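## Task

Pick up the carton labelled H42 from the bench and set it on the counter. All other cartons on the bench must be left standing as they were. The carton must not topple or finish tilted, or the task fails. If it only stays in place because the robot is holding it at the end, it does not count.

## Robot and tools

ROBOT. A Hello Robot Stretch 4 in a physics simulation: an omni-wheel base, a lift on a mast, one arm that telescopes forward, a three-joint wrist and a two-finger gripper. It stands about 1.6 m tall; the base rim lies within 0.23 m of the base origin. Loose objects may occasionally get a brief shove from outside.

FRAMES. Base frame: origin on the floor below the base centre, x forward, y left, z up. hand_pose is reported in it: a point between the open fingertips, whose axes match the base frame when all wrist joints are 0; the printed value may be slightly wrong. The odometry frame is the base frame at the start of the scene; its heading runs -3.142 to 3.142, positive left, and counts wheel turns only, so slipping shows as travel.

execute_actions. Argument "actions": a list holding one action, or empty (then it only reports state and images). An action holds "base", "joints" or both, plus optional "pace" and "contact_limits"; alternatively just {"end_of_arm": "enable_torque"}, which re-powers wrist or gripper motors that shut off, holding them where they are. "base" takes exactly one relative move, counted from the base position in the latest reported state: {"translate_m": d} straight ahead (+) or back, metres, -2 to 2; {"strafe_m": d} sideways, left +, metres, -2 to 2; {"rotate_rad": d} turn in place, counter-clockwise +, radians, -3.2 to 3.2. "joints" is one object keyed by joint name with absolute targets (not offsets): lift_m 0 to 1.2 m; arm_m 0 to 0.55 m extension; wrist_yaw_rad -1.134 to 4.276 (0 forward, + left, 3.14 folded back, above 3.4 the arm may block it); wrist_pitch_rad -1.117 to 4.259 (0 level, 1.57 pointing down); wrist_roll_rad -1.117 to 4.259 (0 fingers level, + clockwise viewed from behind); gripper_m -0.038 to 0.141 m fingertip gap (below 0 the tips press together). Done tolerances: lift and arm ±0.004, yaw and roll ±0.02, pitch ±0.05, gripper ±0.004. Joint targets past the range are clipped and noted; any other out-of-range value or unknown key rejects the whole call. All motions of an action begin together; an action lasts at most 15 s. "pace": "slow", "default", "fast", "max" (base up to 0.1/0.3/0.4/0.6 m/s and 1/2/3/4 rad/s; with lift above 0.2 speeds shrink, to 0.3 m/s and 1 rad/s at 1.2). "contact_limits": only {"arm_m": v}, v from 0 (gentlest) to 0.75, default 0.5. "cameras": list of head_camera, head_left_camera, head_right_camera, wrist_camera or all; omitted or null gives all, [] gives none. A joint or base left out of an action may still push toward an earlier target without the status showing it. If a result reports a stop, later calls in that same reply are skipped.

wait: {"seconds": 0 to 10}; commands nothing, returns state and images. zoom_image: {"camera": name, "region": [x0, y0, x1, y1]} in pixels of that camera's latest full image, top-left origin, at most 504x504. finished_scene: {"scene": current scene number}; ends the scene for good and reports success, so only call it once the carton rests freely on the counter and the robot is not holding it.

CAMERAS. head_camera (420x560) on the mast top looking forward-down; turn the base to aim it. head_left_camera and head_right_camera (fisheyes, 420x672) look more steeply down and show the base and arm. wrist_camera (616x392) looks along the fingers, tips near the bottom. Calibration (K, distortion, T_world_to_cam mapping base frame to camera) is given per camera with small errors; wrist camera pose errors grow with the arm's reach.

RESULTS. base_status and joint_status: "done"; "off_target" (resting away from target, maybe still pushing); "contact_stop_at_<key>" (met something; lift, arm or wheels go slack, a slack lift may sink under load, slack wheels may roll); "limit_stop_at_<name>", e.g. own_body (near self-collision, often with pitch below -0.2 and roll below -0.4 or above 4; move away) or tilt (lean over 6 degrees; lift, arm, wheels go slack and ignore commands); "time_out"; "torque_fault" (wrist or gripper motor went limp, send enable_torque). After such stops the old target is dropped; the next command re-holds. on_its_own lists uncommanded behaviour; "held at" is a held target, not a position. lidar_m: 12 distances in metres, 30-degree sectors starting straight ahead and going counter-clockwise (4th left, 7th behind, 10th right); "-" means nothing seen or closer than 0.25 m; table tops register, clear objects and thin legs may not. wrist_depth_mm: 7x7 grid of median depths, 100 to 2000 mm, "-" unknown. turned_by_wheels vs turned_by_imu differing by over ~0.1 rad means slip or a hit. base_tilt in degrees (forward, right positive) has a fixed bias up to 1.5. motor_effort: percent of max, peak in brackets; wheels positive means turning right; a rest effort outside its normal range suggests a load or push.

GRIPPING. Command gripper_m below the carton's width; squeezing harder pulls it toward the wrist by up to a third of the shortfall. Neither reading nor "done" proves a grasp; check gripper effort and images. If fingertips stick on a surface, raise the lift.

AVOID. Dropping, sliding or slamming cartons, knocking the others, hard pushes. Do not drive or turn with over 1 kg held and arm_m above 0.2, especially fast. Level gripper loads above about 2 kg fault the wrist. At scene start, unfold with lift_m 0.4 and wrist_yaw_rad 0 in one action.

Each tool is called after "Emit:" by a JSON object that holds its "op" and its "data".

## Session

Emit:
{"op": "execute_actions", "data": {"actions": []}}

Scene clock: 0.00 s.
base_odometry: x=+0.000 y=+0.000 heading=+0.000 (m, m, rad; odometry frame)
turned_by_wheels: +0.000 (rad since the last result)
turned_by_imu: +0.000 (rad since the last result)
base_tilt: forward=+0.0 right=+0.4 (deg)
lidar_m: 2.55 0.87 0.65 0.60 0.67 1.71 1.64 1.94 1.45 0.76 0.80 1.11
base_status: not commanded
joint_positions: lift_m=+0.268 arm_m=+0.001 wrist_yaw_rad=+3.180 wrist_pitch_rad=-0.015 wrist_roll_rad=-0.007 gripper_m=+0.057
joint_status: not commanded
motor_effort: lift_m=+20 arm_m=+0 wrist_yaw_rad=-2 wrist_pitch_rad=-4 wrist_roll_rad=+0 gripper_m=-4 wheel_0=-1 wheel_1=+0 wheel_2=+0 (%)
hand_pose: x=-0.1196 y=+0.0762 z=+0.4508 quat_wxyz=(-0.019, +0.007, -0.003, +1.000) (m; base frame)
wrist_depth_mm: - 135 236 - - - - / - 113 135 - - - - / - 118 143 - - - - / 138 137 234 - - - - / 214 - - - - - - / 221 1499 196 1499 216 1430 1366 / 223 976 1098 - 1025 976 1008
pictures: head_camera, head_left_camera, head_right_camera, wrist_camera
Images, in order (width x height): head_camera 420x560, head_left_camera 420x672, head_right_camera 420x672, wrist_camera 616x392.

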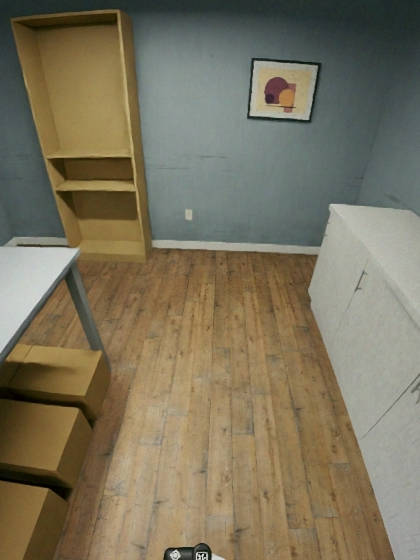

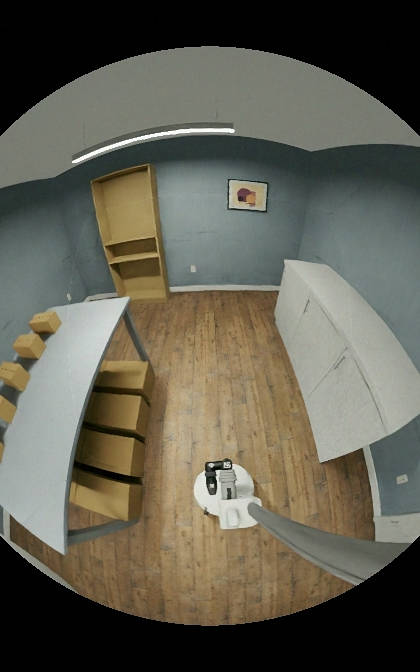

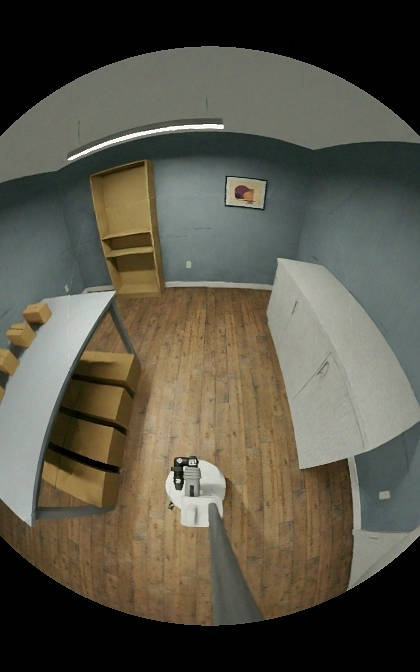

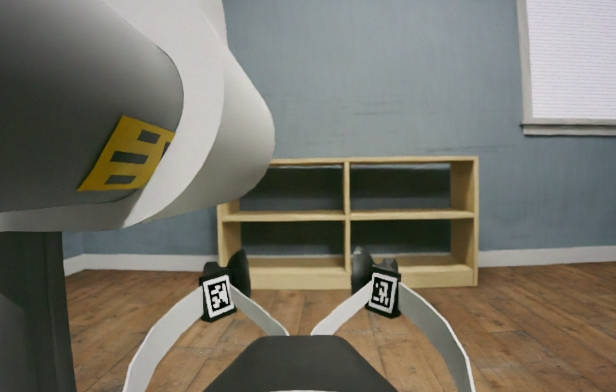

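Emit:
{"op": "execute_actions", "data": {"actions": [{"base":{"rotate_rad":1.57},"joints":{"lift_m":0.9},"pace":"fast"}]}}

Scene clock: 8.73 s.
base_odometry: x=+0.000 y=+0.000 heading=+1.570 (m, m, rad; odometry frame)
turned_by_wheels: +1.570 (rad since the last result)
turned_by_imu: +1.602 (rad since the last result)
base_tilt: forward=-0.1 right=+0.5 (deg)
lidar_m: 0.62 0.65 1.70 1.63 1.93 1.45 0.77 0.80 1.12 2.50 0.88 0.66
base_status: done
joint_positions: lift_m=+0.900 arm_m=+0.001 wrist_yaw_rad=+3.180 wrist_pitch_rad=-0.015 wrist_roll_rad=-0.007 gripper_m=+0.057
joint_status: all done
motor_effort: lift_m=+23(28) arm_m=+0(0) wrist_yaw_rad=+1(0) wrist_pitch_rad=-5(4) wrist_roll_rad=-2(0) gripper_m=-4(2) wheel_0=-3(10) wheel_1=-2(11) wheel_2=-1(9) (%)
hand_pose: x=-0.1196 y=+0.0762 z=+1.0822 quat_wxyz=(-0.019, +0.007, -0.003, +1.000) (m; base frame)
wrist_depth_mm: - 135 236 1499 1464 1464 1430 / - 113 135 1537 1464 1464 1430 / - 118 143 1499 1464 1499 1430 / 138 137 234 1537 1464 1499 1464 / 213 1255 1281 1537 1499 1499 1430 / 221 917 196 1537 216 1499 1499 / 223 931 917 - 1537 1464 1464
pictures: head_camera, head_left_camera, head_right_camera, wrist_camera
camera_calibration (this result's frames):
wrist_camera: T_world_to_cam=[[-0.00994017, 0.999946, -0.00291412, -0.0800206], [0.0165397, -0.00274945, -0.999859, 1.13372], [-0.999814, -0.00998697, -0.0165114, 0.123778], [0, 0, 0, 1]] pos_world=[0.104208, 0.0843696, 1.13537]
Images, in order (width x height): head_camera 420x560, head_left_camera 420x672, head_right_camera 420x672, wrist_camera 616x392.

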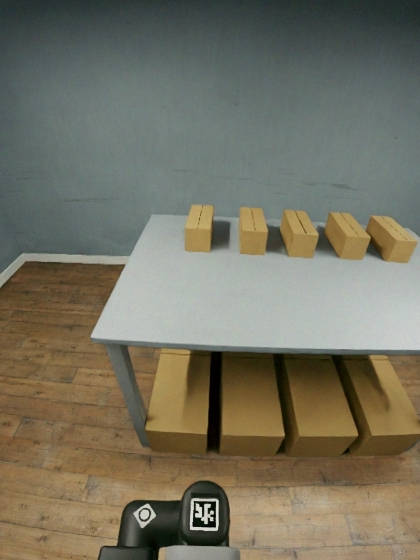

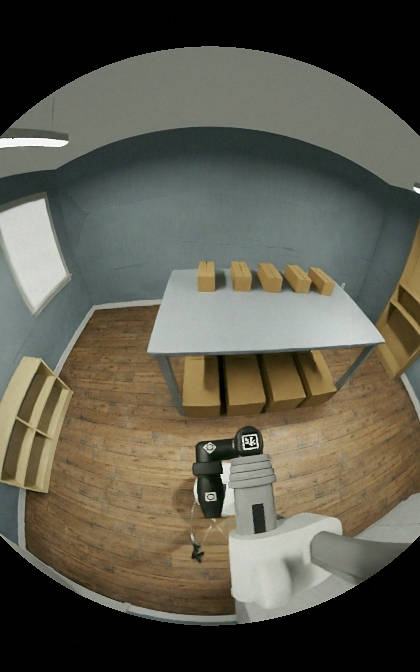

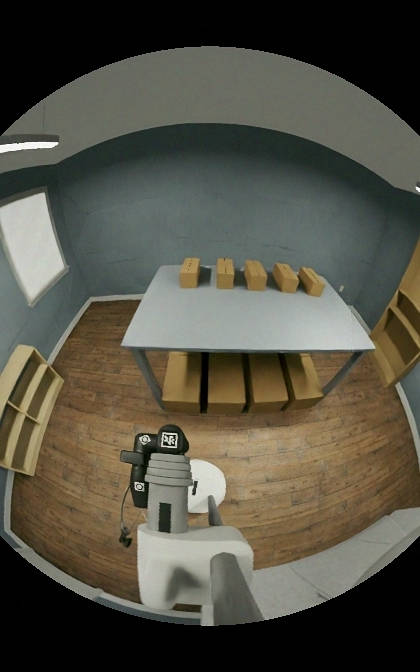

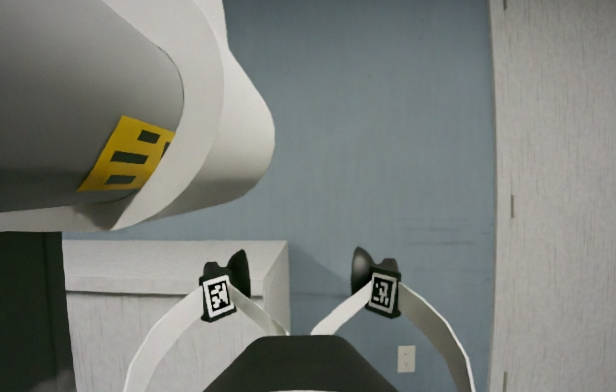

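Emit:
{"op": "execute_actions", "data": {"actions": [{"joints":{"lift_m":0.95,"wrist_yaw_rad":0,"wrist_pitch_rad":0.15,"gripper_m":0.14},"pace":"fast"}], "cameras": ["head_camera","wrist_camera"]}}

Emit:
{"op": "zoom_image", "data": {"camera": "head_camera", "region": [160,180,420,280]}}

Scene clock: 29.10 s.
base_odometry: x=+0.000 y=+0.000 heading=+1.570 (m, m, rad; odometry frame)
turned_by_wheels: +0.000 (rad since the last result)
turned_by_imu: -0.001 (rad since the last result)
base_tilt: forward=+0.0 right=+0.4 (deg)
lidar_m: 0.61 0.66 1.70 1.64 1.91 1.44 0.77 0.80 1.14 2.52 0.88 0.65
base_status: not commanded
joint_positions: lift_m=+0.950 arm_m=+0.001 wrist_yaw_rad=+0.000 wrist_pitch_rad=+0.152 wrist_roll_rad=-0.007 gripper_m=+0.140
joint_status: all done
motor_effort: lift_m=+23(24) arm_m=+0(0) wrist_yaw_rad=-4(8) wrist_pitch_rad=-4(4) wrist_roll_rad=+0(0) gripper_m=+0(1) wheel_0=-3(3) wheel_1=-2(2) wheel_2=-1(1) (%)
hand_pose: x=+0.4572 y=-0.0873 z=+1.0844 quat_wxyz=(+0.997, -0.003, +0.076, +0.000) (m; base frame)
wrist_depth_mm: 1983 - - 1983 1983 1921 1983 / - - - - - - - / - - - - - - - / - - 991 976 946 946 946 / - 741 741 732 723 699 691 / 512 459 466 517 459 466 488 / 439 439 439 - 433 433 477
pictures: head_camera, wrist_camera
camera_calibration (this result's frames):
wrist_camera: T_world_to_cam=[[-0.0284278, -0.999594, 0.00187576, -0.0820979], [-0.181938, 0.003329, -0.983304, 1.19921], [0.982899, -0.0282944, -0.181959, -0.0298079], [0, 0, 0, 1]] pos_world=[0.245146, -0.0869002, 1.17392]
Images, in order (width x height): head_camera 420x560, wrist_camera 616x392.

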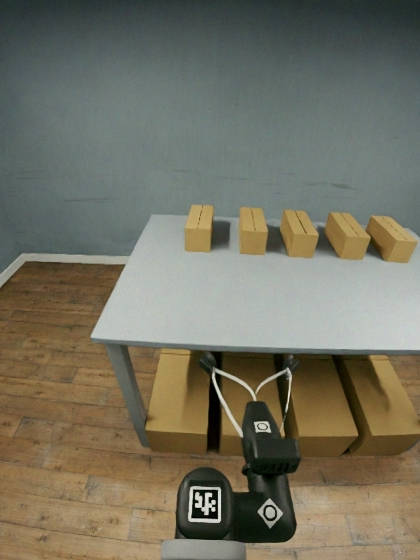

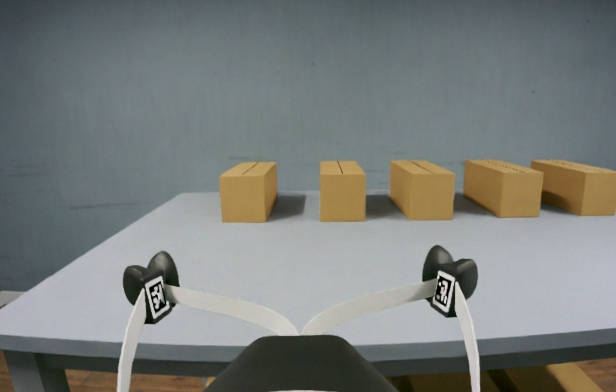

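Region (160, 180, 420, 280) of head_camera's 420x560 image, scaled by 1.938, with more detail than that image has; it fills the top 194 rows of this view, and the rest is white.

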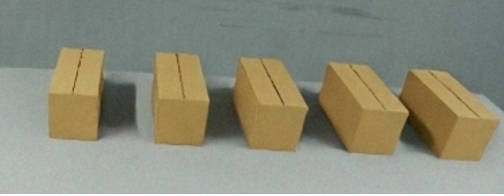

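Emit:
{"op": "execute_actions", "data": {"actions": [{"base":{"strafe_m":0.72},"joints":{"lift_m":1.0,"wrist_pitch_rad":0},"pace":"fast"}], "cameras": []}}

Emit:
{"op": "execute_actions", "data": {"actions": [{"base":{"translate_m":1.4},"pace":"fast"}], "cameras": ["head_camera","head_right_camera"]}}

Scene clock: 48.30 s.
base_odometry: x=-0.720 y=+0.001 heading=+1.570 (m, m, rad; odometry frame)
turned_by_wheels: +0.000 (rad since the last result)
turned_by_imu: -0.002 (rad since the last result)
base_tilt: forward=+0.0 right=+0.5 (deg)
lidar_m: 1.47 1.80 0.96 0.92 0.99 1.43 1.34 1.11 1.09 3.21 0.91 0.74
base_status: done
joint_positions: lift_m=+1.000 arm_m=+0.001 wrist_yaw_rad=+0.000 wrist_pitch_rad=+0.003 wrist_roll_rad=-0.007 gripper_m=+0.140
joint_status: all done
motor_effort: lift_m=+22(25) arm_m=+0(0) wrist_yaw_rad=-2(3) wrist_pitch_rad=-6(10) wrist_roll_rad=-2(1) gripper_m=-2(2) wheel_0=+0(13) wheel_1=-1(14) wheel_2=+0(0) (%)
hand_pose: x=+0.4605 y=-0.0874 z=+1.1773 quat_wxyz=(+1.000, -0.003, +0.001, +0.000) (m; base frame)
wrist_depth_mm: - - - - - - - / 1983 - - - - - - / 1983 - - - - - - / 1983 - - - - - - / 1983 - - - - 1042 1060 / 1921 - - - 1281 768 809 / 1983 - - - - 627 609
pictures: none
No camera images: the call's "cameras" was empty. Leave "cameras" out to get every camera's image.

Scene clock: 53.67 s.
base_odometry: x=-0.719 y=+1.401 heading=+1.570 (m, m, rad; odometry frame)
turned_by_wheels: +0.000 (rad since the last result)
turned_by_imu: -0.007 (rad since the last result)
base_tilt: forward=+0.0 right=+0.3 (deg)
lidar_m: 0.98 1.01 1.30 1.23 1.08 1.33 2.76 0.51 0.38 0.35 0.38 1.00
base_status: done
joint_positions: lift_m=+1.000 arm_m=+0.001 wrist_yaw_rad=+0.000 wrist_pitch_rad=+0.003 wrist_roll_rad=-0.007 gripper_m=+0.140
joint_status: not commanded
motor_effort: lift_m=+22(22) arm_m=-1(0) wrist_yaw_rad=-1(2) wrist_pitch_rad=-6(6) wrist_roll_rad=+0(2) gripper_m=+1(1) wheel_0=+2(9) wheel_1=+2(7) wheel_2=-1(14) (%)
hand_pose: x=+0.4605 y=-0.0874 z=+1.1773 quat_wxyz=(+1.000, -0.003, +0.001, +0.000) (m; base frame)
wrist_depth_mm: 723 732 732 732 732 723 723 / 741 741 732 732 732 741 732 / 741 741 741 741 741 741 741 / 750 750 750 750 750 741 750 / 759 750 759 759 750 750 759 / 768 759 759 759 768 759 759 / 768 768 768 - 768 768 759
pictures: head_camera, head_right_camera
Images, in order (width x height): head_camera 420x560, head_right_camera 420x672.

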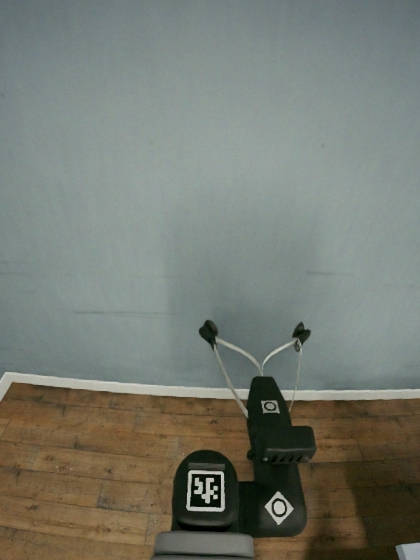

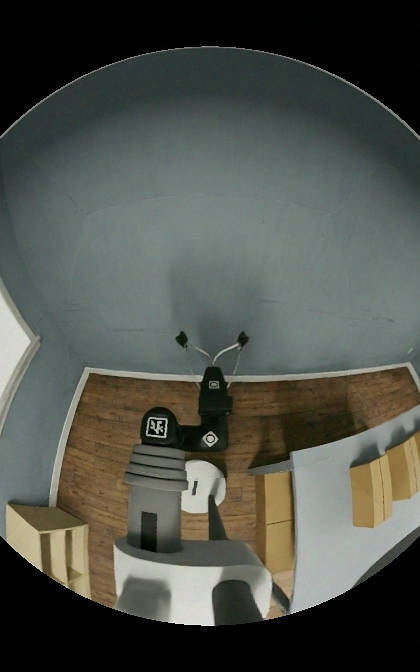

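Emit:
{"op": "execute_actions", "data": {"actions": [{"base":{"translate_m":0.3},"pace":"fast"}], "cameras": []}}

Emit:
{"op": "execute_actions", "data": {"actions": [{"base":{"rotate_rad":-1.57},"pace":"fast"}], "cameras": []}}

Emit:
{"op": "execute_actions", "data": {"actions": [{"base":{"strafe_m":0.25},"pace":"fast"}], "cameras": ["head_camera","head_right_camera"]}}

Scene clock: 63.03 s.
base_odometry: x=-0.719 y=+1.701 heading=+1.570 (m, m, rad; odometry frame)
turned_by_wheels: +0.000 (rad since the last result)
turned_by_imu: -0.002 (rad since the last result)
base_tilt: forward=+0.0 right=+0.4 (deg)
lidar_m: 0.67 0.70 0.98 1.25 1.26 1.27 3.09 0.52 0.38 0.62 0.95 0.70
base_status: done
joint_positions: lift_m=+1.000 arm_m=+0.001 wrist_yaw_rad=+0.000 wrist_pitch_rad=+0.003 wrist_roll_rad=-0.007 gripper_m=+0.140
joint_status: not commanded
motor_effort: lift_m=+22(22) arm_m=+0(0) wrist_yaw_rad=-1(0) wrist_pitch_rad=-6(5) wrist_roll_rad=-1(0) gripper_m=-1(0) wheel_0=+3(9) wheel_1=+2(7) wheel_2=+0(10) (%)
hand_pose: x=+0.4605 y=-0.0874 z=+1.1773 quat_wxyz=(+1.000, -0.003, +0.001, +0.000) (m; base frame)
wrist_depth_mm: 436 436 436 436 436 436 436 / 439 439 439 439 439 439 439 / 442 445 442 445 445 445 442 / 445 449 449 445 449 445 445 / 452 452 452 452 452 449 452 / 455 455 455 455 452 455 455 / 459 459 462 - 459 459 462
pictures: none
No camera images: the call's "cameras" was empty. Leave "cameras" out to get every camera's image.

Scene clock: 65.30 s.
base_odometry: x=-0.719 y=+1.701 heading=+0.001 (m, m, rad; odometry frame)
turned_by_wheels: -1.569 (rad since the last result)
turned_by_imu: -1.604 (rad since the last result)
base_tilt: forward=-0.1 right=+0.4 (deg)
lidar_m: 0.61 0.97 0.69 0.66 0.69 0.98 1.24 1.27 1.29 3.05 0.53 0.40
base_status: done
joint_positions: lift_m=+1.000 arm_m=+0.001 wrist_yaw_rad=+0.000 wrist_pitch_rad=+0.003 wrist_roll_rad=-0.007 gripper_m=+0.140
joint_status: not commanded
motor_effort: lift_m=+22(22) arm_m=-1(0) wrist_yaw_rad=+2(0) wrist_pitch_rad=-6(6) wrist_roll_rad=-1(0) gripper_m=-2(1) wheel_0=+5(7) wheel_1=+3(4) wheel_2=+2(7) (%)
hand_pose: x=+0.4605 y=-0.0874 z=+1.1773 quat_wxyz=(+1.000, -0.003, +0.001, +0.000) (m; base frame)
wrist_depth_mm: 1098 1618 - - - - - / 1078 1618 - - - - - / 1078 1618 - - - - - / 1098 1618 - - - - - / 1098 1464 - - 1098 1078 - / 1060 1281 - - 640 488 634 / 1078 1499 - - 634 392 392
pictures: none
No camera images: the call's "cameras" was empty. Leave "cameras" out to get every camera's image.

Scene clock: 67.27 s.
base_odometry: x=-0.719 y=+1.951 heading=+0.001 (m, m, rad; odometry frame)
turned_by_wheels: +0.000 (rad since the last result)
turned_by_imu: -0.001 (rad since the last result)
base_tilt: forward=-0.1 right=+0.5 (deg)
lidar_m: 1.62 0.62 0.44 0.41 0.43 0.64 1.26 1.32 1.44 3.07 0.53 0.58
base_status: done
joint_positions: lift_m=+1.000 arm_m=+0.001 wrist_yaw_rad=+0.000 wrist_pitch_rad=+0.003 wrist_roll_rad=-0.007 gripper_m=+0.140
joint_status: not commanded
motor_effort: lift_m=+22(22) arm_m=+0(0) wrist_yaw_rad=-1(0) wrist_pitch_rad=-6(6) wrist_roll_rad=+0(0) gripper_m=+0(1) wheel_0=-2(12) wheel_1=-1(12) wheel_2=+0(1) (%)
hand_pose: x=+0.4605 y=-0.0874 z=+1.1773 quat_wxyz=(+1.000, -0.003, +0.001, +0.000) (m; base frame)
wrist_depth_mm: 750 1098 - - - - - / 732 1078 - - - - - / 732 1078 - - - - - / 732 1078 - - - - - / 732 1008 - - - 931 866 / 723 866 1661 - - 778 654 / 723 1008 1661 - - 661 609
pictures: head_camera, head_right_camera
Images, in order (width x height): head_camera 420x560, head_right_camera 420x672.

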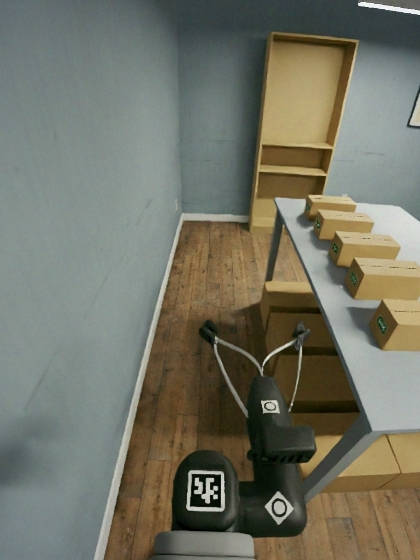

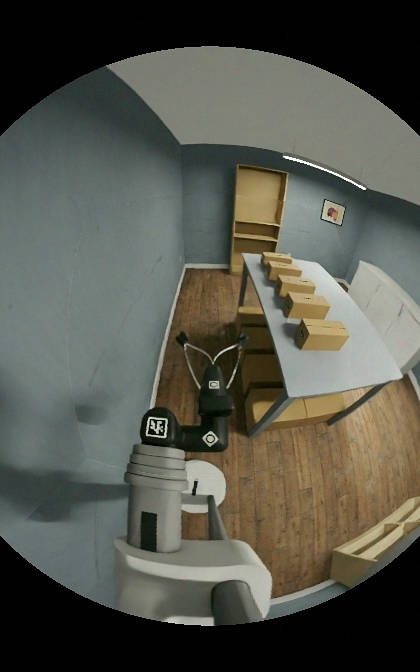

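Emit:
{"op": "zoom_image", "data": {"camera": "head_camera", "region": [290,185,420,360]}}

Region (290, 185, 420, 360) of head_camera's 420x560 image, scaled by 2.880, with more detail than that image has; it fills the left 374 columns of this view, and the rest is white.

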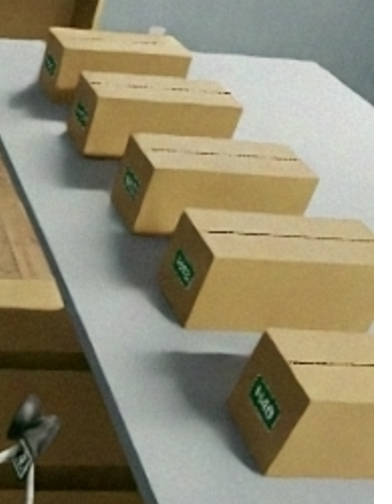

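Emit:
{"op": "execute_actions", "data": {"actions": [{"base":{"translate_m":1.0},"joints":{"lift_m":1.05},"pace":"fast"}], "cameras": []}}

Emit:
{"op": "execute_actions", "data": {"actions": [{"base":{"rotate_rad":-1.54}}], "cameras": ["head_camera","wrist_camera"]}}

Scene clock: 84.73 s.
base_odometry: x=+0.281 y=+1.952 heading=+0.001 (m, m, rad; odometry frame)
turned_by_wheels: +0.000 (rad since the last result)
turned_by_imu: -0.006 (rad since the last result)
base_tilt: forward=-0.1 right=+0.5 (deg)
lidar_m: 1.62 0.60 0.43 0.42 0.44 0.60 1.78 0.58 0.41 0.39 0.41 0.58
base_status: done
joint_positions: lift_m=+1.050 arm_m=+0.001 wrist_yaw_rad=+0.000 wrist_pitch_rad=+0.003 wrist_roll_rad=-0.007 gripper_m=+0.140
joint_status: all done
motor_effort: lift_m=+23(24) arm_m=+0(1) wrist_yaw_rad=-1(3) wrist_pitch_rad=-6(6) wrist_roll_rad=-1(1) gripper_m=+0(3) wheel_0=+3(8) wheel_1=+3(8) wheel_2=-2(11) (%)
hand_pose: x=+0.4605 y=-0.0874 z=+1.2273 quat_wxyz=(+1.000, -0.003, +0.001, +0.000) (m; base frame)
wrist_depth_mm: 741 1078 - - - - - / 723 1078 - - - - - / 732 1078 - - - - - / 732 1098 - - - - - / 732 991 - - - - - / 715 854 1661 - - - - / 723 1008 1661 - - - -
pictures: none
No camera images: the call's "cameras" was empty. Leave "cameras" out to get every camera's image.

Scene clock: 87.07 s.
base_odometry: x=+0.281 y=+1.952 heading=-1.538 (m, m, rad; odometry frame)
turned_by_wheels: -1.539 (rad since the last result)
turned_by_imu: -1.574 (rad since the last result)
base_tilt: forward=-0.1 right=+0.4 (deg)
lidar_m: 0.39 0.43 0.59 1.48 0.58 0.43 0.41 0.43 0.63 1.89 0.55 0.41
base_status: done
joint_positions: lift_m=+1.050 arm_m=+0.001 wrist_yaw_rad=+0.000 wrist_pitch_rad=+0.003 wrist_roll_rad=-0.007 gripper_m=+0.140
joint_status: not commanded
motor_effort: lift_m=+22(22) arm_m=+0(0) wrist_yaw_rad=-1(1) wrist_pitch_rad=-6(6) wrist_roll_rad=-1(0) gripper_m=+1(2) wheel_0=+3(7) wheel_1=+2(6) wheel_2=+3(9) (%)
hand_pose: x=+0.4605 y=-0.0874 z=+1.2273 quat_wxyz=(+1.000, -0.003, +0.001, +0.000) (m; base frame)
wrist_depth_mm: - - - - - - - / - - - - - - - / - - - - - - - / - - - - - - - / - - - - - - - / 1008 878 891 1025 878 904 - / 544 517 521 - 707 492 699
pictures: head_camera, wrist_camera
camera_calibration (this result's frames):
wrist_camera: T_world_to_cam=[[-0.0287451, -0.999584, -0.00242009, -0.0769552], [-0.0336366, 0.00338701, -0.999428, 1.29186], [0.999021, -0.0286473, -0.03372, -0.196434], [0, 0, 0, 1]] pos_world=[0.237483, -0.086926, 1.28431]
Images, in order (width x height): head_camera 420x560, wrist_camera 616x392.

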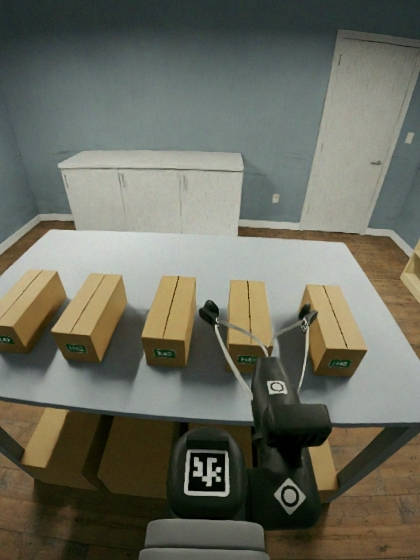

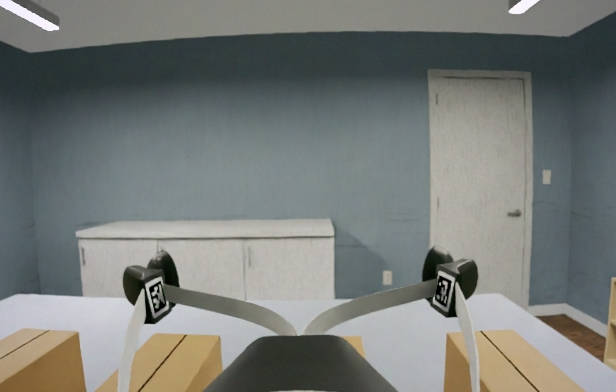

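Emit:
{"op": "zoom_image", "data": {"camera": "head_camera", "region": [0,320,420,400]}}

Emit:
{"op": "zoom_image", "data": {"camera": "head_camera", "region": [0,325,200,375]}}

Region (0, 320, 420, 400) of head_camera's 420x560 image, scaled by 1.200, with more detail than that image has; it fills the top 96 rows of this view, and the rest is white.

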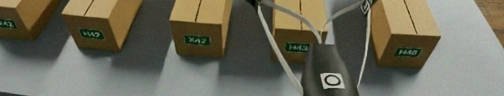

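Region (0, 325, 200, 375) of head_camera's 420x560 image, scaled by 2.520, with more detail than that image has; it fills the top 126 rows of this view, and the rest is white.

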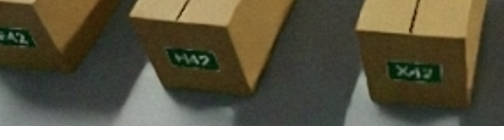

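Emit:
{"op": "execute_actions", "data": {"actions": [{"base":{"strafe_m":0.43},"joints":{"lift_m":1.15,"wrist_pitch_rad":0.55}}], "cameras": ["head_camera","wrist_camera"]}}

Emit:
{"op": "zoom_image", "data": {"camera": "head_camera", "region": [0,260,420,420]}}

Scene clock: 106.27 s.
base_odometry: x=+0.711 y=+1.966 heading=-1.538 (m, m, rad; odometry frame)
turned_by_wheels: +0.000 (rad since the last result)
turned_by_imu: -0.001 (rad since the last result)
base_tilt: forward=+0.0 right=+0.4 (deg)
lidar_m: 0.40 0.42 0.61 1.43 0.57 0.43 0.39 0.41 0.61 1.81 0.58 0.42
base_status: done
joint_positions: lift_m=+1.150 arm_m=+0.001 wrist_yaw_rad=+0.000 wrist_pitch_rad=+0.551 wrist_roll_rad=-0.007 gripper_m=+0.140
joint_status: all done
motor_effort: lift_m=+23(26) arm_m=+0(0) wrist_yaw_rad=-3(0) wrist_pitch_rad=-2(4) wrist_roll_rad=-1(1) gripper_m=-1(2) wheel_0=-2(11) wheel_1=+3(13) wheel_2=+0(1) (%)
hand_pose: x=+0.4177 y=-0.0874 z=+1.1768 quat_wxyz=(+0.962, -0.003, +0.272, +0.001) (m; base frame)
wrist_depth_mm: - - - - - - - / - - - - - - - / - 960 960 946 946 946 946 / 831 569 723 544 723 559 591 / 615 445 591 445 591 439 554 / 517 442 496 433 492 445 512 / 459 449 466 - 462 449 452
pictures: head_camera, wrist_camera
camera_calibration (this result's frames):
wrist_camera: T_world_to_cam=[[-0.0258028, -0.999584, 0.0129068, -0.0975732], [-0.550126, 0.00341807, -0.835075, 1.26232], [0.834683, -0.0286476, -0.549985, 0.520793], [0, 0, 0, 1]] pos_world=[0.257219, -0.0869278, 1.34182]
Images, in order (width x height): head_camera 420x560, wrist_camera 616x392.

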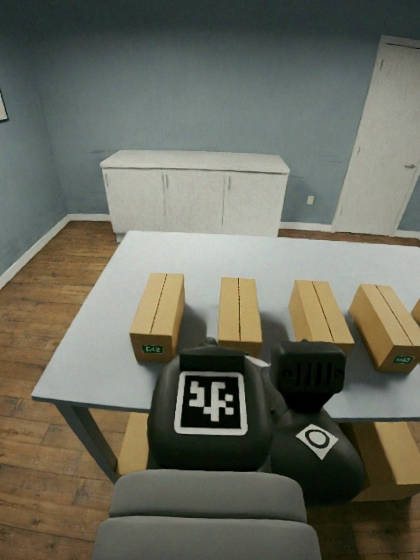

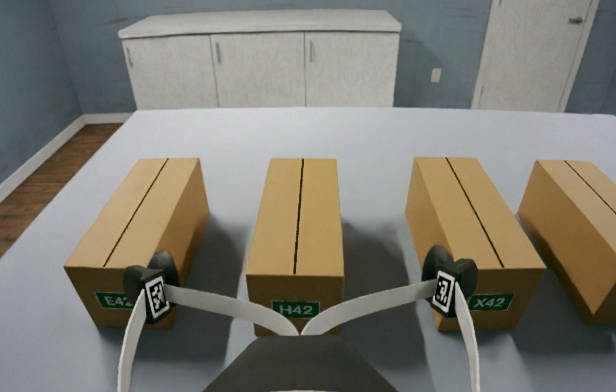

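Region (0, 260, 420, 420) of head_camera's 420x560 image, scaled by 1.200, with more detail than that image has; it fills the top 192 rows of this view, and the rest is white.

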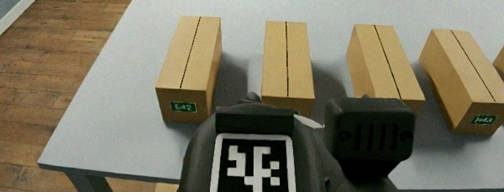

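Emit:
{"op": "execute_actions", "data": {"actions": [{"joints":{"arm_m":0.33,"wrist_pitch_rad":0.9,"lift_m":1.17}}], "cameras": ["head_camera","wrist_camera"]}}

Scene clock: 116.47 s.
base_odometry: x=+0.711 y=+1.966 heading=-1.538 (m, m, rad; odometry frame)
turned_by_wheels: +0.000 (rad since the last result)
turned_by_imu: -0.001 (rad since the last result)
base_tilt: forward=+0.0 right=+0.4 (deg)
lidar_m: 0.40 0.43 0.62 1.43 0.56 0.41 0.37 0.41 0.60 1.82 0.60 0.43
base_status: not commanded
joint_positions: lift_m=+1.170 arm_m=+0.329 wrist_yaw_rad=+0.000 wrist_pitch_rad=+0.901 wrist_roll_rad=-0.007 gripper_m=+0.140
joint_status: all done
motor_effort: lift_m=+23(25) arm_m=+7(8) wrist_yaw_rad=+0(2) wrist_pitch_rad=-2(3) wrist_roll_rad=-1(1) gripper_m=-1(1) wheel_0=-2(2) wheel_1=+2(2) wheel_2=+0(0) (%)
hand_pose: x=+0.6786 y=-0.0874 z=+1.1218 quat_wxyz=(+0.900, -0.003, +0.435, +0.002) (m; base frame)
wrist_depth_mm: - 741 741 732 732 750 750 / 654 647 647 640 640 647 654 / 574 574 569 564 569 564 574 / 366 410 512 364 512 410 366 / 329 351 452 330 452 345 329 / 298 303 307 303 404 317 297 / 278 355 384 - 384 332 277
pictures: head_camera, wrist_camera
camera_calibration (this result's frames):
wrist_camera: T_world_to_cam=[[-0.019651, -0.999587, 0.0209472, -0.103291], [-0.80299, 0.00329669, -0.595984, 1.26324], [0.595669, -0.0285321, -0.802723, 0.718468], [0, 0, 0, 1]] pos_world=[0.584372, -0.0869134, 1.33177]
Images, in order (width x height): head_camera 420x560, wrist_camera 616x392.

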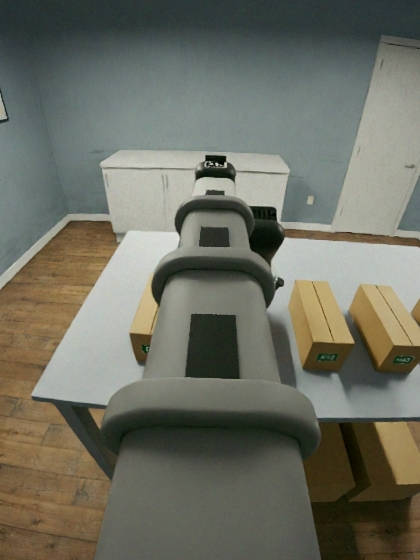

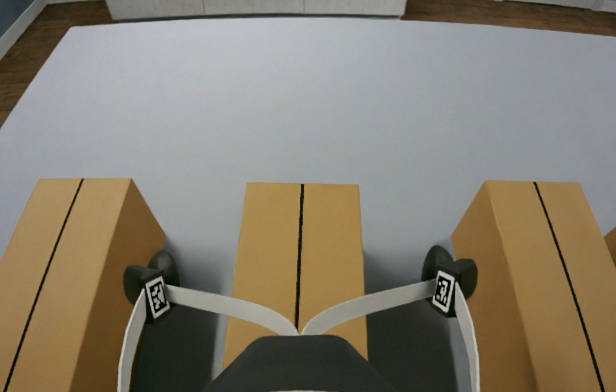

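Emit:
{"op": "execute_actions", "data": {"actions": [{"joints":{"arm_m":0.34,"lift_m":1.04},"pace":"slow"}], "cameras": ["head_left_camera","wrist_camera"]}}

Scene clock: 124.23 s.
base_odometry: x=+0.711 y=+1.966 heading=-1.538 (m, m, rad; odometry frame)
turned_by_wheels: +0.000 (rad since the last result)
turned_by_imu: -0.001 (rad since the last result)
base_tilt: forward=+0.0 right=+0.5 (deg)
lidar_m: 0.39 0.43 0.60 1.43 0.56 0.42 0.39 0.43 0.61 1.80 0.57 0.43
base_status: not commanded
joint_positions: lift_m=+1.041 arm_m=+0.339 wrist_yaw_rad=+0.001 wrist_pitch_rad=+0.894 wrist_roll_rad=-0.007 gripper_m=+0.140
joint_status: all done
motor_effort: lift_m=+11(21) arm_m=+8(10) wrist_yaw_rad=-2(3) wrist_pitch_rad=+20(20) wrist_roll_rad=+0(1) gripper_m=-1(0) wheel_0=-2(2) wheel_1=+2(3) wheel_2=+0(0) (%)
hand_pose: x=+0.6904 y=-0.0873 z=+0.9942 quat_wxyz=(+0.902, -0.003, +0.432, +0.002) (m; base frame)
wrist_depth_mm: 535 530 535 530 530 535 535 / 469 466 462 462 462 462 469 / 257 404 253 241 387 407 270 / 255 349 220 216 347 351 268 / 254 319 195 195 203 319 266 / 253 219 174 177 181 286 263 / 255 270 164 - 168 273 -
pictures: head_left_camera, wrist_camera
camera_calibration (this result's frames):
wrist_camera: T_world_to_cam=[[-0.0195033, -0.999596, 0.0206513, -0.100108], [-0.798401, 0.00313823, -0.602118, 1.19957], [0.60181, -0.0282313, -0.79814, 0.600279], [0, 0, 0, 1]] pos_world=[0.59453, -0.086885, 1.20346]
Images, in order (width x height): head_left_camera 420x672, wrist_camera 616x392.

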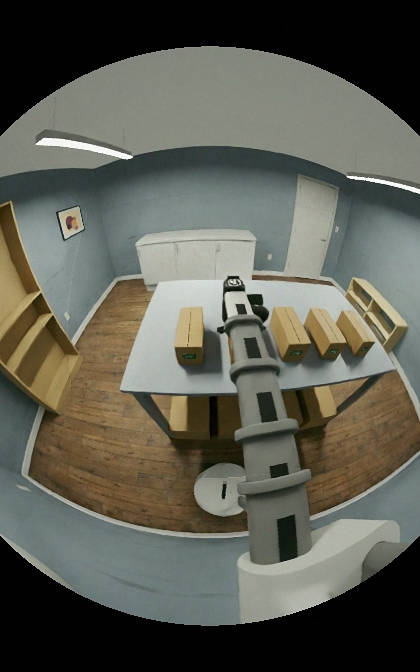

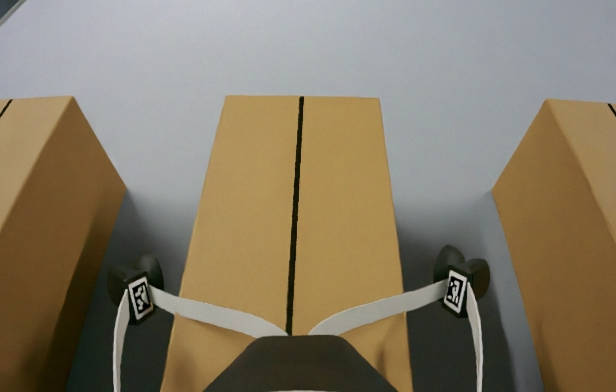

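Emit:
{"op": "execute_actions", "data": {"actions": [{"joints":{"lift_m":1.06},"pace":"slow"}], "cameras": ["wrist_camera"]}}

Emit:
{"op": "execute_actions", "data": {"actions": [{"joints":{"gripper_m":0.03}}], "cameras": ["wrist_camera","head_right_camera"]}}

Scene clock: 132.47 s.
base_odometry: x=+0.711 y=+1.966 heading=-1.538 (m, m, rad; odometry frame)
turned_by_wheels: +0.000 (rad since the last result)
turned_by_imu: -0.001 (rad since the last result)
base_tilt: forward=+0.0 right=+0.4 (deg)
lidar_m: 0.40 0.42 0.61 1.42 0.57 0.40 0.39 0.41 0.60 1.81 0.58 0.43
base_status: not commanded
joint_positions: lift_m=+1.060 arm_m=+0.339 wrist_yaw_rad=+0.000 wrist_pitch_rad=+0.901 wrist_roll_rad=-0.007 gripper_m=+0.140
joint_status: all done
motor_effort: lift_m=+23(25) arm_m=+7(7) wrist_yaw_rad=-2(6) wrist_pitch_rad=-1(20) wrist_roll_rad=-1(2) gripper_m=+0(1) wheel_0=-2(2) wheel_1=+2(2) wheel_2=+0(0) (%)
hand_pose: x=+0.6888 y=-0.0874 z=+1.0118 quat_wxyz=(+0.900, -0.003, +0.435, +0.002) (m; base frame)
wrist_depth_mm: 549 544 544 539 544 544 544 / 484 477 473 473 473 477 480 / 268 418 399 256 402 421 268 / 256 359 240 230 359 359 268 / 254 332 212 209 216 325 265 / 254 297 187 191 190 297 262 / 256 282 177 - 180 283 -
pictures: wrist_camera
camera_calibration (this result's frames):
wrist_camera: T_world_to_cam=[[-0.019602, -0.99959, 0.0208558, -0.100701], [-0.802766, 0.00330113, -0.596285, 1.20602], [0.595972, -0.0284307, -0.802502, 0.623755], [0, 0, 0, 1]] pos_world=[0.594437, -0.0869072, 1.2218]
Images, in order (width x height): wrist_camera 616x392.

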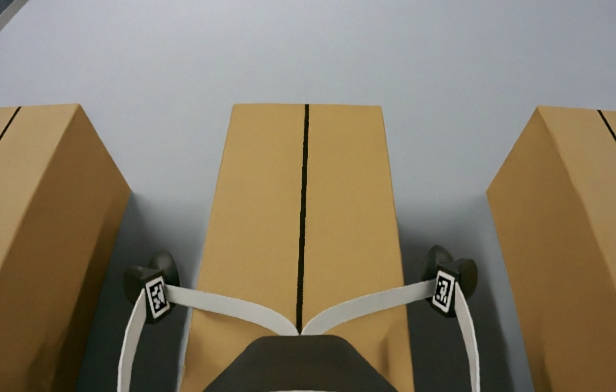

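Scene clock: 134.57 s.
base_odometry: x=+0.711 y=+1.966 heading=-1.538 (m, m, rad; odometry frame)
turned_by_wheels: +0.000 (rad since the last result)
turned_by_imu: -0.001 (rad since the last result)
base_tilt: forward=+0.0 right=+0.4 (deg)
lidar_m: 0.41 0.43 0.61 1.43 0.57 0.41 0.39 0.43 0.61 1.81 0.56 0.43
base_status: not commanded
joint_positions: lift_m=+1.060 arm_m=+0.339 wrist_yaw_rad=+0.000 wrist_pitch_rad=+0.901 wrist_roll_rad=-0.007 gripper_m=+0.031
joint_status: all done
motor_effort: lift_m=+23(23) arm_m=+7(7) wrist_yaw_rad=-2(2) wrist_pitch_rad=-3(3) wrist_roll_rad=-2(1) gripper_m=-35(33) wheel_0=-2(2) wheel_1=+3(2) wheel_2=+0(0) (%)
hand_pose: x=+0.6887 y=-0.0874 z=+1.0118 quat_wxyz=(+0.900, -0.003, +0.436, +0.002) (m; base frame)
wrist_depth_mm: 544 539 544 535 544 544 544 / 480 477 473 469 469 477 480 / 268 418 243 233 399 418 268 / 255 359 213 208 218 357 268 / 254 334 190 189 193 332 265 / 252 176 173 174 176 176 262 / 236 282 156 - 159 282 -
pictures: head_right_camera, wrist_camera
camera_calibration (this result's frames):
wrist_camera: T_world_to_cam=[[-0.0196404, -0.999589, 0.0208741, -0.100705], [-0.803048, 0.0033346, -0.595905, 1.20572], [0.595591, -0.0284667, -0.802783, 0.624331], [0, 0, 0, 1]] pos_world=[0.594426, -0.0869115, 1.2218]
Images, in order (width x height): head_right_camera 420x672, wrist_camera 616x392.

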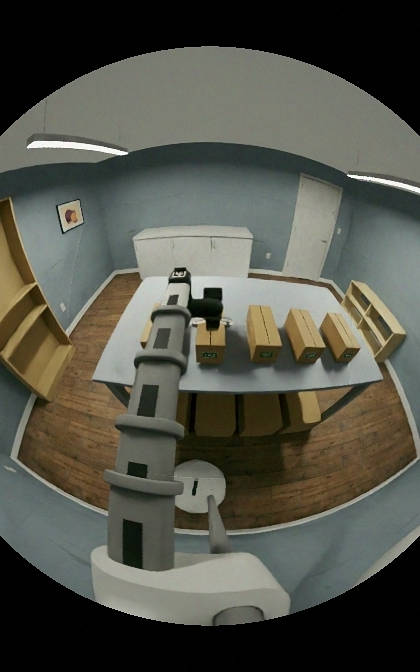

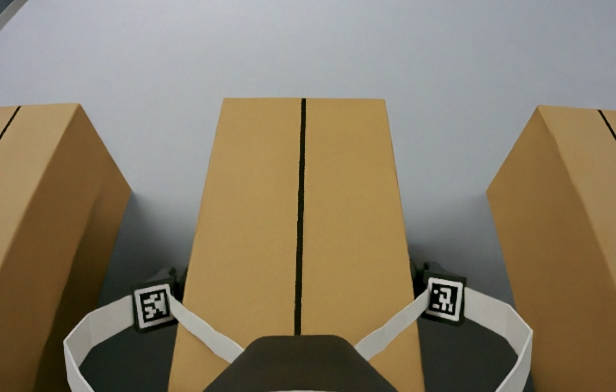

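Gripped. Lift.

Emit:
{"op": "execute_actions", "data": {"actions": [{"joints":{"lift_m":1.2},"pace":"slow"}], "cameras": ["wrist_camera","head_right_camera"]}}

Scene clock: 139.23 s.
base_odometry: x=+0.711 y=+1.966 heading=-1.538 (m, m, rad; odometry frame)
turned_by_wheels: +0.000 (rad since the last result)
turned_by_imu: -0.001 (rad since the last result)
base_tilt: forward=+0.1 right=+0.5 (deg)
lidar_m: 0.40 0.44 0.61 1.44 0.56 0.42 0.40 0.43 0.60 1.82 0.58 0.41
base_status: not commanded
joint_positions: lift_m=+1.200 arm_m=+0.339 wrist_yaw_rad=+0.000 wrist_pitch_rad=+0.901 wrist_roll_rad=-0.007 gripper_m=+0.031
joint_status: all done
motor_effort: lift_m=+24(25) arm_m=+7(7) wrist_yaw_rad=-3(1) wrist_pitch_rad=-3(2) wrist_roll_rad=-1(1) gripper_m=-32(33) wheel_0=-2(2) wheel_1=+2(2) wheel_2=+0(0) (%)
hand_pose: x=+0.6887 y=-0.0874 z=+1.1517 quat_wxyz=(+0.900, -0.003, +0.436, +0.002) (m; base frame)
wrist_depth_mm: - - - - - - - / 715 691 691 691 691 699 699 / 609 609 242 232 580 609 615 / 544 544 213 208 217 544 544 / 362 377 189 190 193 375 362 / 327 177 173 173 176 175 329 / 298 368 156 - 159 362 306
pictures: head_right_camera, wrist_camera
camera_calibration (this result's frames):
wrist_camera: T_world_to_cam=[[-0.0196393, -0.999589, 0.0208751, -0.103628], [-0.803082, 0.00333468, -0.59586, 1.28905], [0.595545, -0.0284667, -0.802817, 0.736725], [0, 0, 0, 1]] pos_world=[0.594426, -0.0869115, 1.36171]
Images, in order (width x height): head_right_camera 420x672, wrist_camera 616x392.

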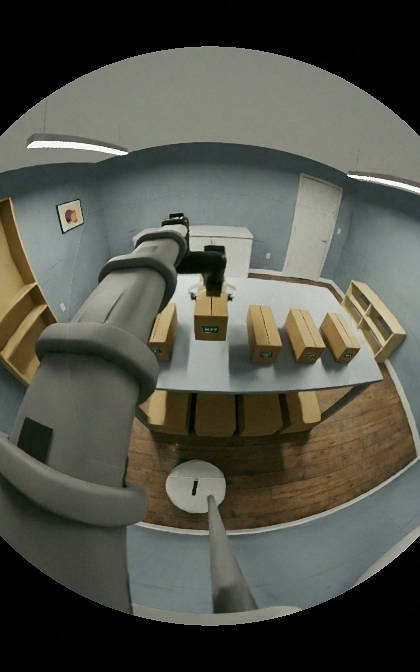

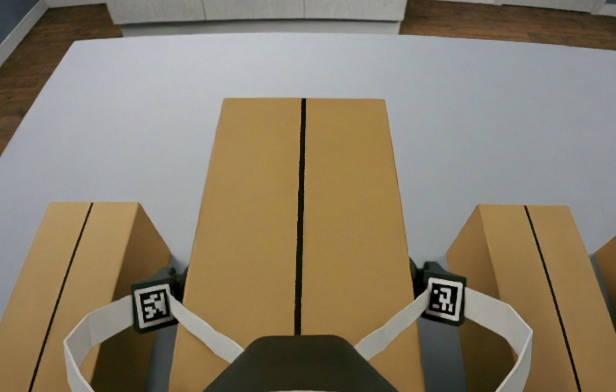

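Emit:
{"op": "execute_actions", "data": {"actions": [{"joints":{"arm_m":0.04}}], "cameras": ["head_left_camera"]}}

Emit:
{"op": "execute_actions", "data": {"actions": [{"base":{"strafe_m":0.75}}], "cameras": ["head_left_camera","head_camera"]}}

Scene clock: 152.10 s.
base_odometry: x=+0.711 y=+1.966 heading=-1.538 (m, m, rad; odometry frame)
turned_by_wheels: +0.000 (rad since the last result)
turned_by_imu: -0.001 (rad since the last result)
base_tilt: forward=+0.0 right=+0.4 (deg)
lidar_m: 0.25 0.44 0.62 1.43 0.54 0.41 0.40 0.41 0.60 1.80 0.58 0.25
base_status: not commanded
joint_positions: lift_m=+1.200 arm_m=+0.041 wrist_yaw_rad=+0.000 wrist_pitch_rad=+0.902 wrist_roll_rad=-0.007 gripper_m=+0.031
joint_status: all done
motor_effort: lift_m=+24(23) arm_m=-7(5) wrist_yaw_rad=-2(1) wrist_pitch_rad=-3(5) wrist_roll_rad=-1(1) gripper_m=-32(33) wheel_0=-2(3) wheel_1=+2(2) wheel_2=+0(0) (%)
hand_pose: x=+0.3911 y=-0.0874 z=+1.1516 quat_wxyz=(+0.900, -0.003, +0.436, +0.001) (m; base frame)
wrist_depth_mm: - 798 788 788 798 798 798 / 707 517 676 683 676 525 564 / 615 462 243 232 504 452 554 / 535 466 213 208 217 445 530 / 496 496 189 189 193 496 492 / 455 177 173 174 176 175 445 / 647 1008 156 - 159 1008 1008
pictures: head_left_camera
Images, in order (width x height): head_left_camera 420x672.

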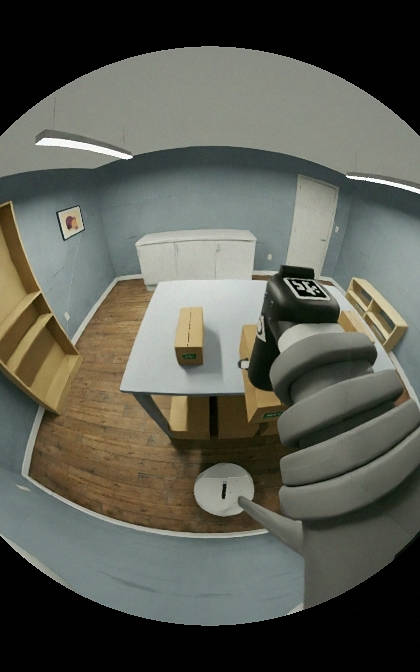

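Scene clock: 155.93 s.
base_odometry: x=+1.460 y=+1.990 heading=-1.538 (m, m, rad; odometry frame)
turned_by_wheels: +0.000 (rad since the last result)
turned_by_imu: -0.001 (rad since the last result)
base_tilt: forward=+0.0 right=+0.4 (deg)
lidar_m: 0.25 1.33 1.10 1.28 0.53 0.39 0.37 0.39 0.57 1.55 0.62 0.25
base_status: done
joint_positions: lift_m=+1.200 arm_m=+0.041 wrist_yaw_rad=+0.000 wrist_pitch_rad=+0.902 wrist_roll_rad=-0.007 gripper_m=+0.031
joint_status: not commanded
motor_effort: lift_m=+23(24) arm_m=-7(8) wrist_yaw_rad=-2(3) wrist_pitch_rad=-4(4) wrist_roll_rad=-1(0) gripper_m=-35(33) wheel_0=-2(12) wheel_1=+1(13) wheel_2=+0(1) (%)
hand_pose: x=+0.3911 y=-0.0874 z=+1.1516 quat_wxyz=(+0.900, -0.003, +0.436, +0.001) (m; base frame)
wrist_depth_mm: 1921 - - - 1042 788 798 / 1921 - - - 1229 699 676 / 1808 1863 243 232 627 609 609 / 1576 1661 213 209 217 544 549 / 1430 1537 189 190 193 504 496 / 1336 177 173 174 176 175 462 / 1255 1255 156 - 159 1008 1008
pictures: head_camera, head_left_camera
Images, in order (width x height): head_camera 420x560, head_left_camera 420x672.

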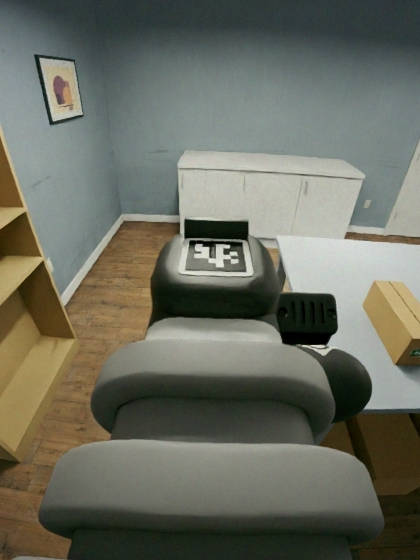

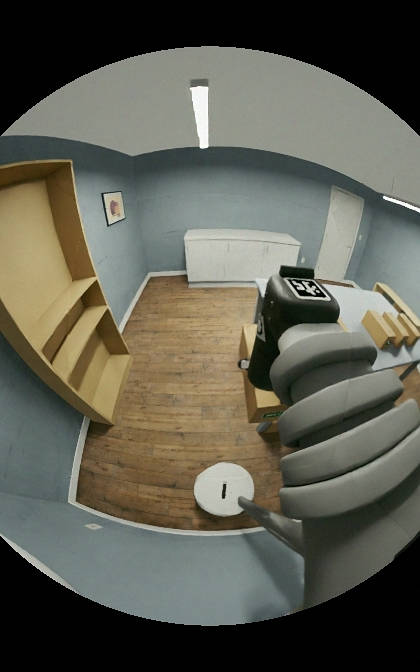

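Emit:
{"op": "execute_actions", "data": {"actions": [{"base":{"strafe_m":0.1}}], "cameras": []}}

Emit:
{"op": "execute_actions", "data": {"actions": [{"base":{"translate_m":1.5},"pace":"fast"}], "cameras": ["head_left_camera","head_right_camera","head_camera"]}}

Scene clock: 161.90 s.
base_odometry: x=+1.560 y=+1.994 heading=-1.538 (m, m, rad; odometry frame)
turned_by_wheels: +0.000 (rad since the last result)
turned_by_imu: -0.001 (rad since the last result)
base_tilt: forward=+0.0 right=+0.4 (deg)
lidar_m: 0.25 1.19 0.99 1.18 0.54 0.40 0.35 0.39 0.57 1.55 0.61 0.25
base_status: done
joint_positions: lift_m=+1.200 arm_m=+0.041 wrist_yaw_rad=+0.000 wrist_pitch_rad=+0.902 wrist_roll_rad=-0.007 gripper_m=+0.031
joint_status: not commanded
motor_effort: lift_m=+23(23) arm_m=-8(8) wrist_yaw_rad=+0(0) wrist_pitch_rad=-4(3) wrist_roll_rad=-1(1) gripper_m=-35(32) wheel_0=-3(13) wheel_1=+0(10) wheel_2=+0(1) (%)
hand_pose: x=+0.3911 y=-0.0874 z=+1.1516 quat_wxyz=(+0.900, -0.003, +0.436, +0.001) (m; base frame)
wrist_depth_mm: 1756 - - - - 809 798 / 1756 - - - - 715 699 / 1464 1863 244 232 1430 1430 615 / 1537 1661 213 208 217 1281 544 / 1430 1499 189 190 193 1205 492 / 1308 177 173 173 176 175 504 / 1229 1229 156 - 159 866 1025
pictures: none
No camera images: the call's "cameras" was empty. Leave "cameras" out to get every camera's image.

Scene clock: 168.37 s.
base_odometry: x=+1.610 y=+0.495 heading=-1.538 (m, m, rad; odometry frame)
turned_by_wheels: +0.001 (rad since the last result)
turned_by_imu: -0.007 (rad since the last result)
base_tilt: forward=+0.0 right=+0.4 (deg)
lidar_m: 0.25 1.56 1.19 0.83 0.86 1.21 1.86 0.60 0.45 0.64 1.74 0.25
base_status: done
joint_positions: lift_m=+1.200 arm_m=+0.041 wrist_yaw_rad=+0.000 wrist_pitch_rad=+0.902 wrist_roll_rad=-0.007 gripper_m=+0.031
joint_status: not commanded
motor_effort: lift_m=+22(23) arm_m=-7(8) wrist_yaw_rad=-2(0) wrist_pitch_rad=-5(4) wrist_roll_rad=-2(2) gripper_m=-31(33) wheel_0=+4(8) wheel_1=+3(6) wheel_2=+0(10) (%)
hand_pose: x=+0.3911 y=-0.0874 z=+1.1517 quat_wxyz=(+0.900, -0.003, +0.436, +0.002) (m; base frame)
wrist_depth_mm: 1661 1708 1025 1042 1025 1042 1025 / 1708 1921 1205 1160 1205 1160 1160 / 1708 1863 243 232 1308 1397 1397 / 1661 1661 213 208 218 1661 1618 / 1537 1537 190 189 193 1537 1499 / 1397 176 173 173 176 176 1366 / 1229 1255 156 - 159 1255 1255
pictures: head_camera, head_left_camera, head_right_camera
Images, in order (width x height): head_camera 420x560, head_left_camera 420x672, head_right_camera 420x672.

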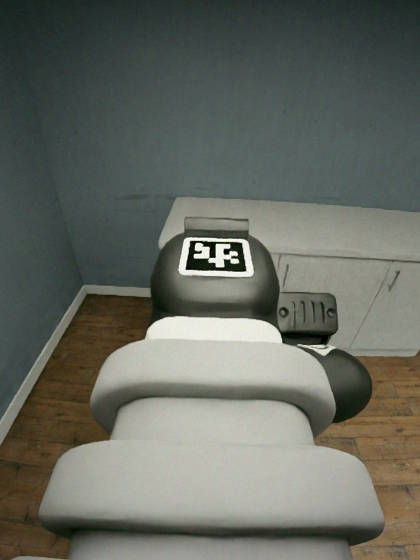

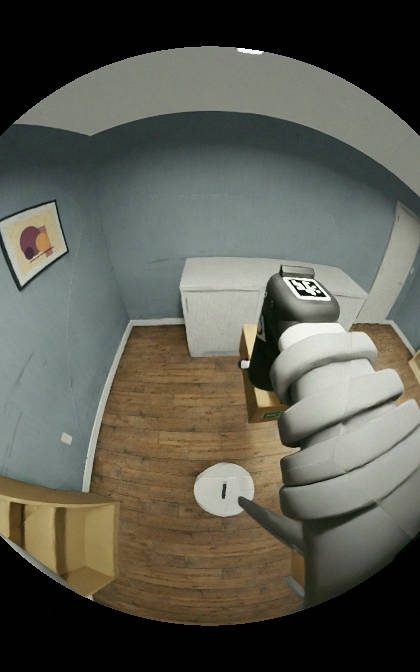

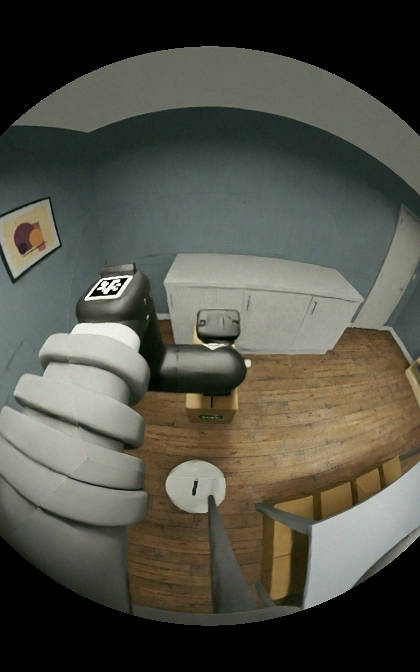

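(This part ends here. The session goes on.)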